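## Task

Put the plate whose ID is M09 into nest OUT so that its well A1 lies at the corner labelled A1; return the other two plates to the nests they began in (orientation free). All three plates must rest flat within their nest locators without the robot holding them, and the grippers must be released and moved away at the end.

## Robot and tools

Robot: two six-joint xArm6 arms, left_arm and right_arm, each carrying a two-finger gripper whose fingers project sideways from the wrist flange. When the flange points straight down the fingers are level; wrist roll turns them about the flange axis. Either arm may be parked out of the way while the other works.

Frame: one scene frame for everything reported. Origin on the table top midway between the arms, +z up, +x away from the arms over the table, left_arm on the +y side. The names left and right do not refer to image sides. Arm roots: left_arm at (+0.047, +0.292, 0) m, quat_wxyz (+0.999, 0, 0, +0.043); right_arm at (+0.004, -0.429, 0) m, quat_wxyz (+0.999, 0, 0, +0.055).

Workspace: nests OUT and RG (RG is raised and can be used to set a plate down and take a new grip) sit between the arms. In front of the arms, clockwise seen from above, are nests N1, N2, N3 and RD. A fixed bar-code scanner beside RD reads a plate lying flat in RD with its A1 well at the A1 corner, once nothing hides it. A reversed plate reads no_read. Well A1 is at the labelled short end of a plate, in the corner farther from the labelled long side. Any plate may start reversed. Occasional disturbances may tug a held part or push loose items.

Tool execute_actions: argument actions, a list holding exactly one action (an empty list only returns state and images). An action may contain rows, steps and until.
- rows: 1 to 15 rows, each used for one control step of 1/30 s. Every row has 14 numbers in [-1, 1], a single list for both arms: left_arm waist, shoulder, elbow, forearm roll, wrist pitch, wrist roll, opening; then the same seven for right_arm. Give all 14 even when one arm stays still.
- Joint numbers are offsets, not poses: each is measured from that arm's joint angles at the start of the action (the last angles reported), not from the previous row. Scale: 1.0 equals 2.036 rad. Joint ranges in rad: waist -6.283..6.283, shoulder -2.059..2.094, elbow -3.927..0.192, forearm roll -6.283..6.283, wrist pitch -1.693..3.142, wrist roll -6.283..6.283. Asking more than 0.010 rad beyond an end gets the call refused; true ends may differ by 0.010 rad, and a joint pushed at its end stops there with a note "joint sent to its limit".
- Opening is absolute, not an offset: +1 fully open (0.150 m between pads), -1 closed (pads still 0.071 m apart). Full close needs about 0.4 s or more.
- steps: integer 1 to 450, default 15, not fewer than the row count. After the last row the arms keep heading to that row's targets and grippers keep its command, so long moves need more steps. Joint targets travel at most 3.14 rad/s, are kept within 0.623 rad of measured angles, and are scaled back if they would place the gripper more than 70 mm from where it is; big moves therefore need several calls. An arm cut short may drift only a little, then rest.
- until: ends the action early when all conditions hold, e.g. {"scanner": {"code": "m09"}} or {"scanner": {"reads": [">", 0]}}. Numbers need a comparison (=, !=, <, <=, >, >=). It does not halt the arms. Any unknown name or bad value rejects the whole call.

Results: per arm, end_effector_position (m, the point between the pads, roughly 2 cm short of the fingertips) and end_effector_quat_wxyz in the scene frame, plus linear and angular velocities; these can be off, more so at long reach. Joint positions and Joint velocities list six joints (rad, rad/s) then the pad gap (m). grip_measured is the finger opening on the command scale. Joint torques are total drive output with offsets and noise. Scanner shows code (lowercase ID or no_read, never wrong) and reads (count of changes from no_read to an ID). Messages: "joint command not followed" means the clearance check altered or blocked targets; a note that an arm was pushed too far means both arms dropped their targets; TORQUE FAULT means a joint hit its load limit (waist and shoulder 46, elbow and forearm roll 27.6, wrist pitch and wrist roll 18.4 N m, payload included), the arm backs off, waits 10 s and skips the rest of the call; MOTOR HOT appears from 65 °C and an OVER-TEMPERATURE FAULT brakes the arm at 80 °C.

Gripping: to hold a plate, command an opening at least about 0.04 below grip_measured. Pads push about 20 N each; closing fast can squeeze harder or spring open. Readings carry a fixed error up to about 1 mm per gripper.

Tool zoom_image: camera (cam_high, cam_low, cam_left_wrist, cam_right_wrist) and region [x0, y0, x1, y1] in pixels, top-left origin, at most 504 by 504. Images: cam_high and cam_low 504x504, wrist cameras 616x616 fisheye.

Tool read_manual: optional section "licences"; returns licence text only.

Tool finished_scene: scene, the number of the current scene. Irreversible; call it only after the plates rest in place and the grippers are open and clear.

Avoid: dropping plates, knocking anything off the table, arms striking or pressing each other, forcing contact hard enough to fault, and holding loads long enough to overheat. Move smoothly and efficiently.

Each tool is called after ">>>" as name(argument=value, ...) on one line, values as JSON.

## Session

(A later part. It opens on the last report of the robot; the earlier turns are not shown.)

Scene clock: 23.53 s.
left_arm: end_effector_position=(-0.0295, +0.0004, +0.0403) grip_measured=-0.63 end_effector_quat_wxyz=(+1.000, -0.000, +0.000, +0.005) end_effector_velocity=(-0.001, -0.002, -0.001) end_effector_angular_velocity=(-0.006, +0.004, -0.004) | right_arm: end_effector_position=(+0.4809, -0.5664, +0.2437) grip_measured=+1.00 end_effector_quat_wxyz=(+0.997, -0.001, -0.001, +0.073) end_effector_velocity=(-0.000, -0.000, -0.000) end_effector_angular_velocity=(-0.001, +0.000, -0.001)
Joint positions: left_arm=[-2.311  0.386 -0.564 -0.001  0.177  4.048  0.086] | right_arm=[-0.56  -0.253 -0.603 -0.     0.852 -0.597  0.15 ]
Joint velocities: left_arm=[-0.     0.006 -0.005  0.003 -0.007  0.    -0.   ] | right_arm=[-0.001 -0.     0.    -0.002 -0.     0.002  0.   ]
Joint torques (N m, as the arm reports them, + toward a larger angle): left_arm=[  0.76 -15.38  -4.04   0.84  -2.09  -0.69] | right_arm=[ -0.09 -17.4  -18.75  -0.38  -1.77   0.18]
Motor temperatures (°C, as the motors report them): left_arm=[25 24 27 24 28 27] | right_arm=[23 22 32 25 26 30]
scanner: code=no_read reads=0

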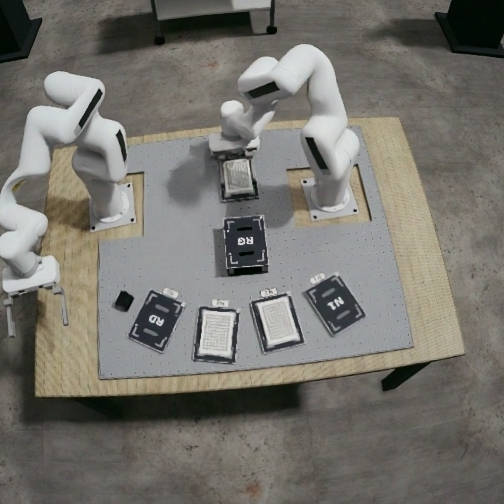

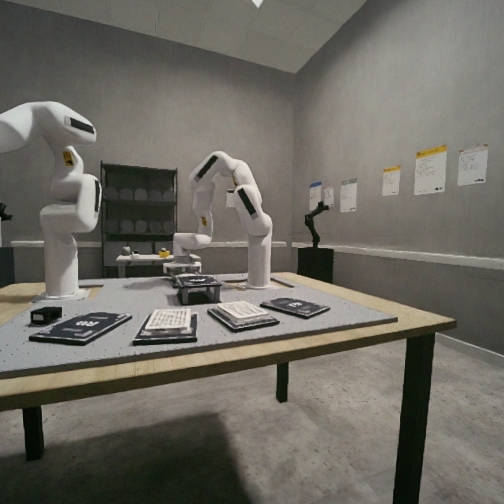

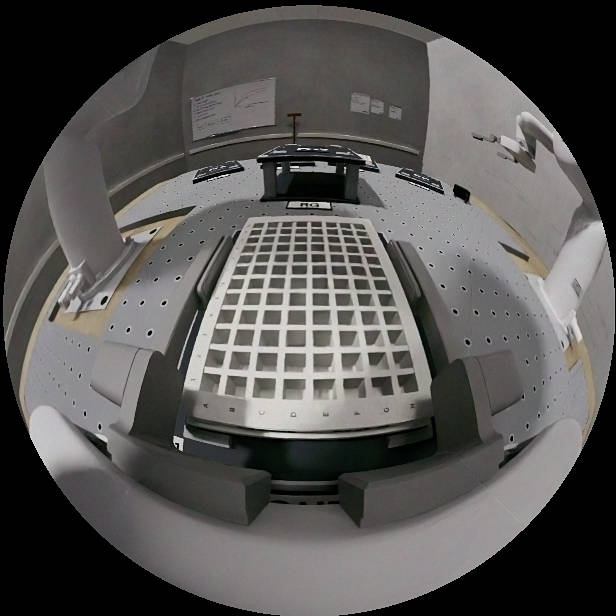

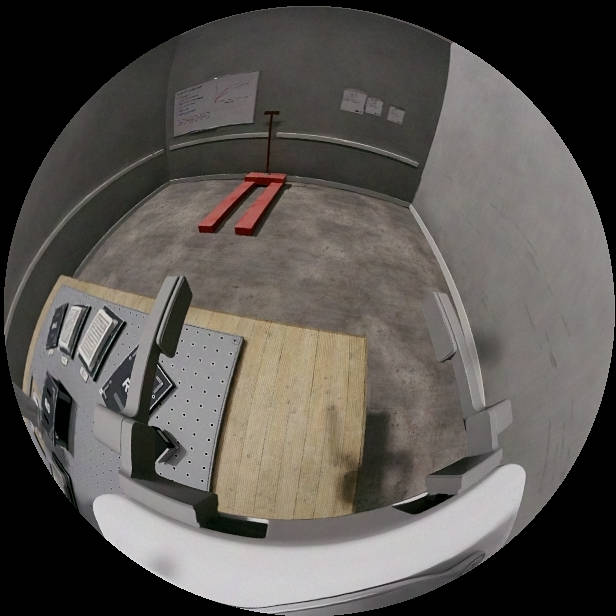

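>>> execute_actions(actions=[{"rows":[[0,0.002,-0.0005,0,-0.0015,0,-0.75,0,0,0,0,0,0,1],[0,0.004,-0.001,0,-0.003,0,-0.75,0,0,0,0,0,0,1],[0,0.0062,-0.0015,0,-0.0048,0,-0.75,0,0,0,0,0,0,1]],"steps":10}])

>>> zoom_image(camera="cam_left_wrist", region=[140, 380, 480, 520])

Scene clock: 24.63 s.
left_arm: end_effector_position=(-0.0295, +0.0004, +0.0373) grip_measured=-0.63 end_effector_quat_wxyz=(+1.000, -0.000, +0.000, +0.005) end_effector_velocity=(-0.001, -0.000, -0.002) end_effector_angular_velocity=(-0.001, +0.001, -0.002) | right_arm: end_effector_position=(+0.4809, -0.5664, +0.2437) grip_measured=+1.00 end_effector_quat_wxyz=(+0.997, -0.001, -0.001, +0.073) end_effector_velocity=(-0.000, +0.000, -0.000) end_effector_angular_velocity=(-0.000, +0.000, +0.001)
Joint positions: left_arm=[-2.311  0.398 -0.567 -0.001  0.167  4.048  0.086] | right_arm=[-0.56  -0.253 -0.603 -0.     0.852 -0.597  0.15 ]
Joint velocities: left_arm=[-0.002  0.009 -0.002 -0.001 -0.008  0.001  0.   ] | right_arm=[ 0. -0.  0. -0.  0. -0.  0.]
Joint torques (N m, as the arm reports them, + toward a larger angle): left_arm=[  0.55 -15.34  -4.03   0.62  -2.01  -0.73] | right_arm=[ -0.33 -17.   -18.44  -0.93  -2.11   0.14]
Motor temperatures (°C, as the motors report them): left_arm=[25 24 27 24 28 27] | right_arm=[23 22 33 25 26 30]
scanner: code=no_read reads=0

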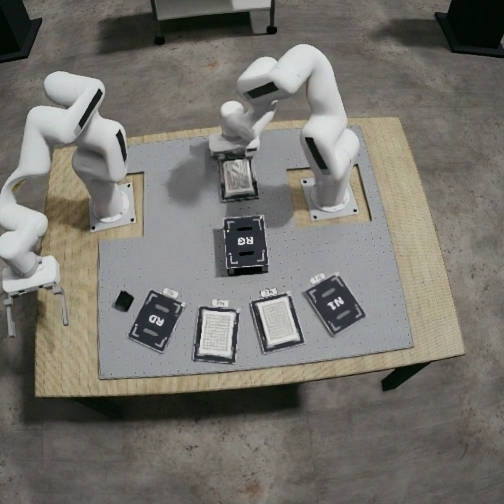

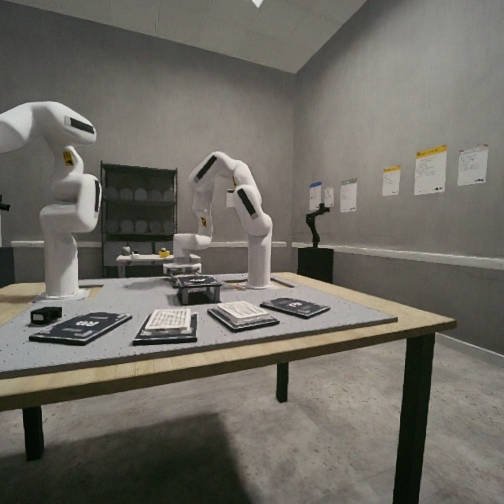

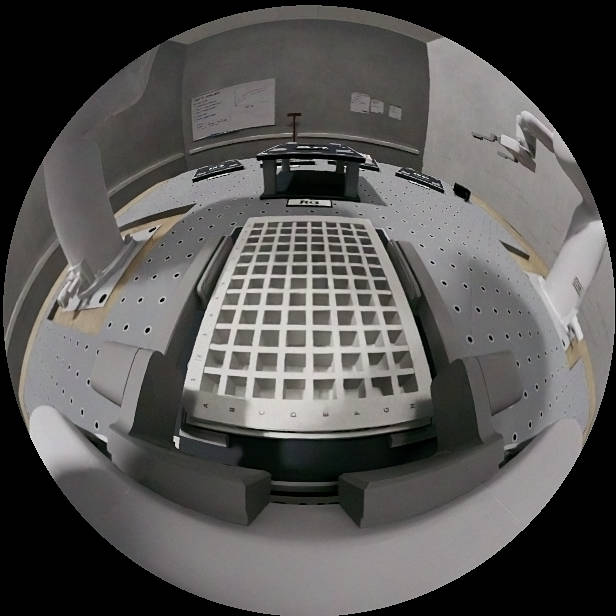

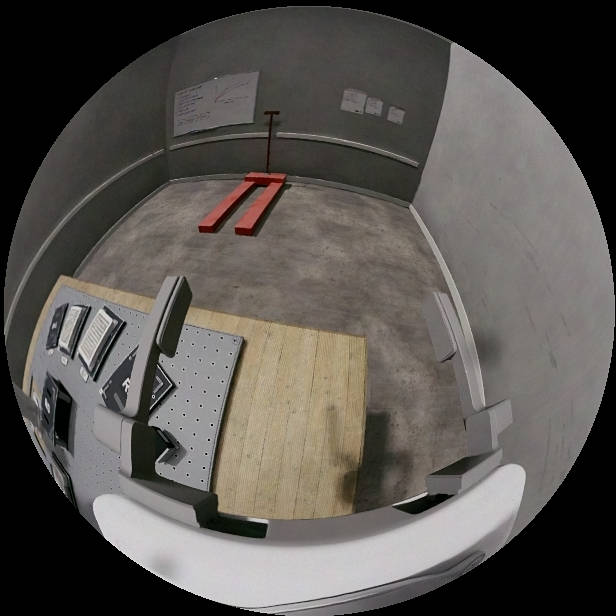

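Region (140, 380, 480, 520) of cam_left_wrist's 616x616 image, scaled by 1.482, with more detail than that image has; it fills the top 208 rows of this view, and the rest is white.

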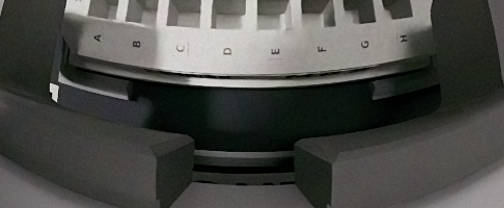

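No contact; matches the seated reference. Down 1 mm, release, lift.

>>> execute_actions(actions=[{"rows":[[0,0.002,-0.0005,0,-0.0015,0,-0.75,0,0,0,0,0,0,1],[0,0.002,-0.0005,0,-0.0015,0,-0.75,0,0,0,0,0,0,1],[0,0.002,-0.0005,0,-0.0015,0,-0.75,0,0,0,0,0,0,1],[0,0.002,-0.0005,0,-0.0015,0,-0.62,0,0,0,0,0,0,1],[0,0.002,-0.0005,0,-0.0015,0,-0.55,0,0,0,0,0,0,1],[0,0.002,-0.0005,0,-0.0015,0,-0.45,0,0,0,0,0,0,1],[0,0.002,-0.0005,0,-0.0015,0,-0.3,0,0,0,0,0,0,1],[0,0.002,-0.0005,0,-0.0015,0,-0.15,0,0,0,0,0,0,1],[0,0.002,-0.0005,0,-0.0015,0,0,0,0,0,0,0,0,1],[0,-0.005,0.001,0,0.004,0,0,0,0,0,0,0,0,1],[0,-0.02,0.004,0,0.016,0,0,0,0,0,0,0,0,1],[0,-0.044,0.008,0,0.036,0,0,0,0,0,0,0,0,1],[0,-0.08,0.005,0,0.075,0,0,0,0,0,0,0,0,1],[0,-0.13,0,0,0.13,0,0,0,0,0,0,0,0,1],[0,-0.2,-0.01,0,0.21,0,0,0,0,0,0,0,0,1]],"steps":32}])

>>> zoom_image(camera="cam_left_wrist", region=[200, 270, 420, 500])

>>> zoom_image(camera="cam_high", region=[200, 140, 280, 220])

Scene clock: 26.27 s.
left_arm: end_effector_position=(-0.0378, -0.0102, +0.1640) grip_measured=+0.00 end_effector_quat_wxyz=(+1.000, +0.001, -0.000, +0.005) end_effector_velocity=(-0.001, -0.001, +0.010) end_effector_angular_velocity=(-0.006, +0.005, +0.001) | right_arm: end_effector_position=(+0.4809, -0.5664, +0.2437) grip_measured=+1.00 end_effector_quat_wxyz=(+0.997, -0.001, -0.001, +0.073) end_effector_velocity=(-0.000, -0.000, +0.000) end_effector_angular_velocity=(+0.000, -0.000, -0.000)
Joint positions: left_arm=[-2.311 -0.005 -0.586 -0.001  0.592  4.048  0.11 ] | right_arm=[-0.56  -0.253 -0.603 -0.     0.852 -0.597  0.15 ]
Joint velocities: left_arm=[ 0.    -0.028 -0.008 -0.001  0.028  0.     0.   ] | right_arm=[-0.001 -0.    -0.     0.001  0.    -0.001  0.   ]
Joint torques (N m, as the arm reports them, + toward a larger angle): left_arm=[  0.67 -12.19  -7.42   0.65  -2.06  -0.57] | right_arm=[ -0.18 -16.07 -18.55  -0.43  -1.7   -0.03]
Motor temperatures (°C, as the motors report them): left_arm=[25 24 27 24 28 27] | right_arm=[23 22 33 25 27 30]
scanner: code=no_read reads=0

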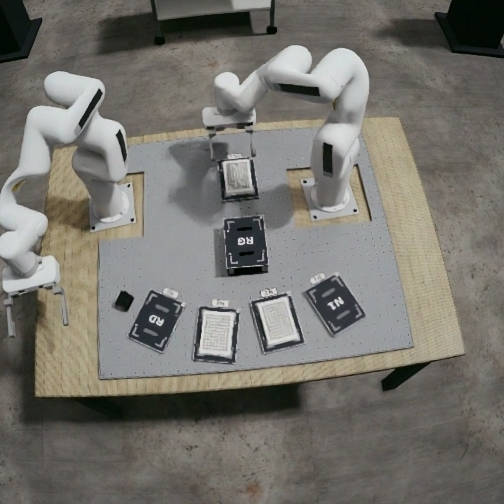

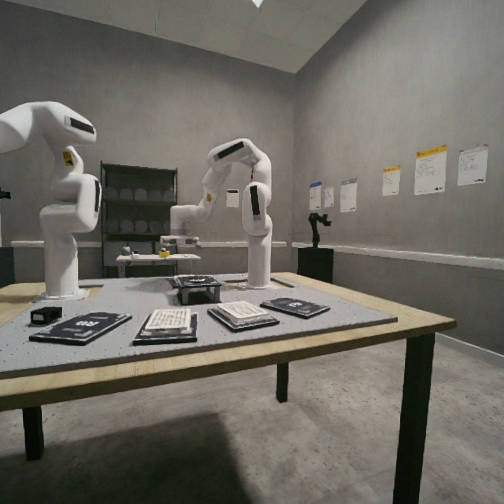

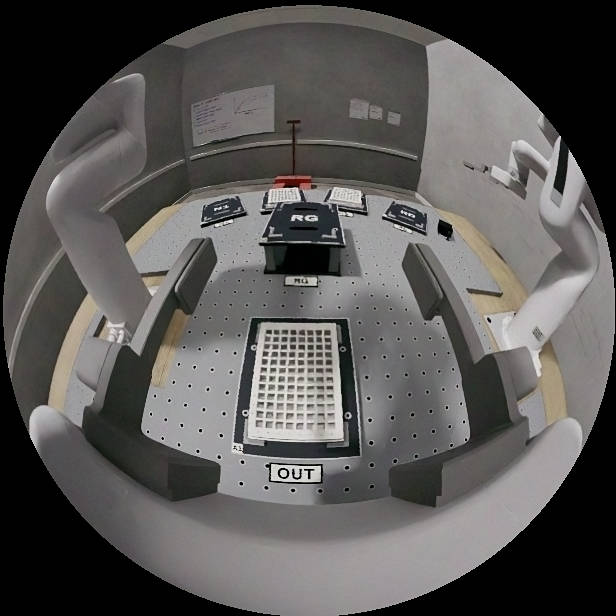

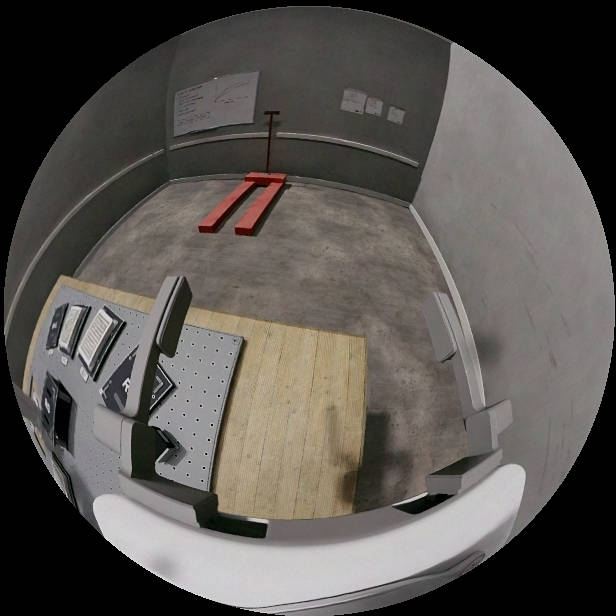

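Region (200, 270, 420, 500) of cam_left_wrist's 616x616 image, scaled by 2.191, with more detail than that image has; it fills the left 482 columns of this view, and the rest is white.

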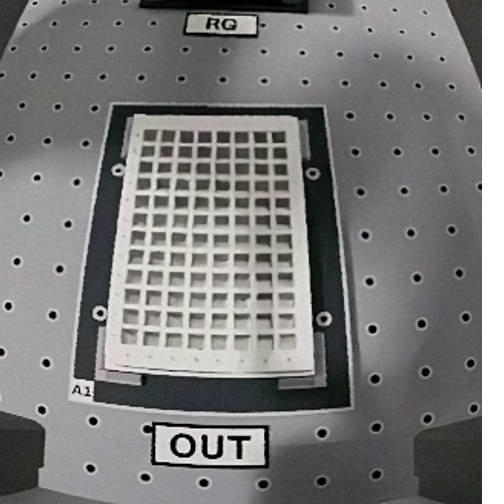

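Region (200, 140, 280, 220) of cam_high's 504x504 image, scaled by 6.300, with more detail than that image has.

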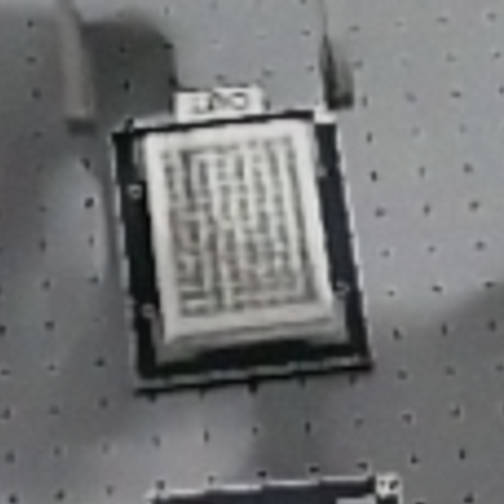

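>>> execute_actions(actions=[{"rows":[[-0.2,-0.1,0,0,0.1,0,0,0,0,0,0,0,0,1]],"steps":20}])

>>> finished_scene(scene=1)

Scene clock: 27.23 s.
left_arm: end_effector_position=(-0.1361, +0.0545, +0.2242) grip_measured=+0.00 end_effector_quat_wxyz=(+0.981, +0.001, -0.001, -0.195) end_effector_velocity=(-0.008, +0.008, +0.005) end_effector_angular_velocity=(+0.002, -0.001, -0.040) | right_arm: end_effector_position=(+0.4809, -0.5664, +0.2437) grip_measured=+1.00 end_effector_quat_wxyz=(+0.997, -0.001, -0.001, +0.073) end_effector_velocity=(-0.000, -0.000, -0.000) end_effector_angular_velocity=(+0.000, +0.000, +0.000)
Joint positions: left_arm=[-2.713 -0.206 -0.585 -0.001  0.794  4.048  0.11 ] | right_arm=[-0.56  -0.253 -0.603 -0.     0.852 -0.597  0.15 ]
Joint velocities: left_arm=[-0.039 -0.018 -0.001 -0.001  0.021  0.001  0.   ] | right_arm=[-0.001 -0.     0.     0.     0.001 -0.001  0.   ]
Joint torques (N m, as the arm reports them, + toward a larger angle): left_arm=[  1.15 -10.7   -8.39   0.63  -2.27  -0.69] | right_arm=[ -0.09 -17.38 -18.41  -0.56  -1.85   0.05]
Motor temperatures (°C, as the motors report them): left_arm=[25 24 28 24 28 27] | right_arm=[23 22 33 25 27 30]
scanner: code=no_read reads=0

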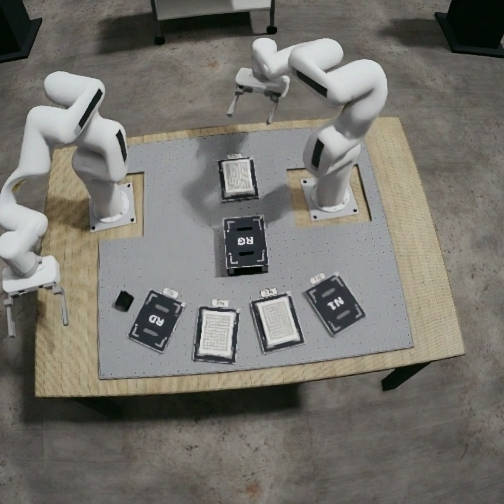

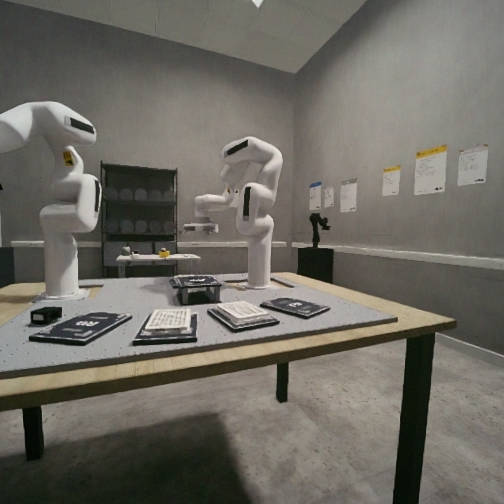

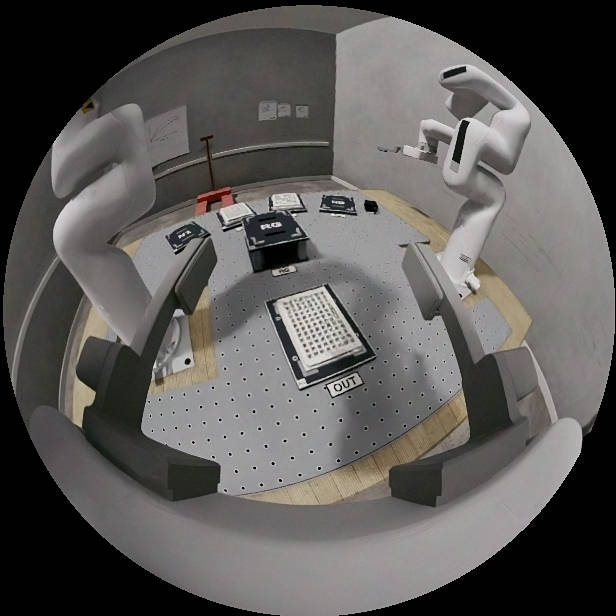

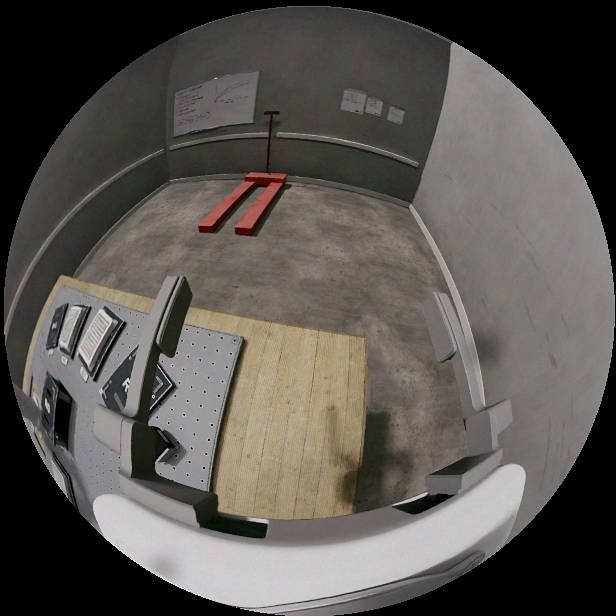

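The scene is finished: the task was done.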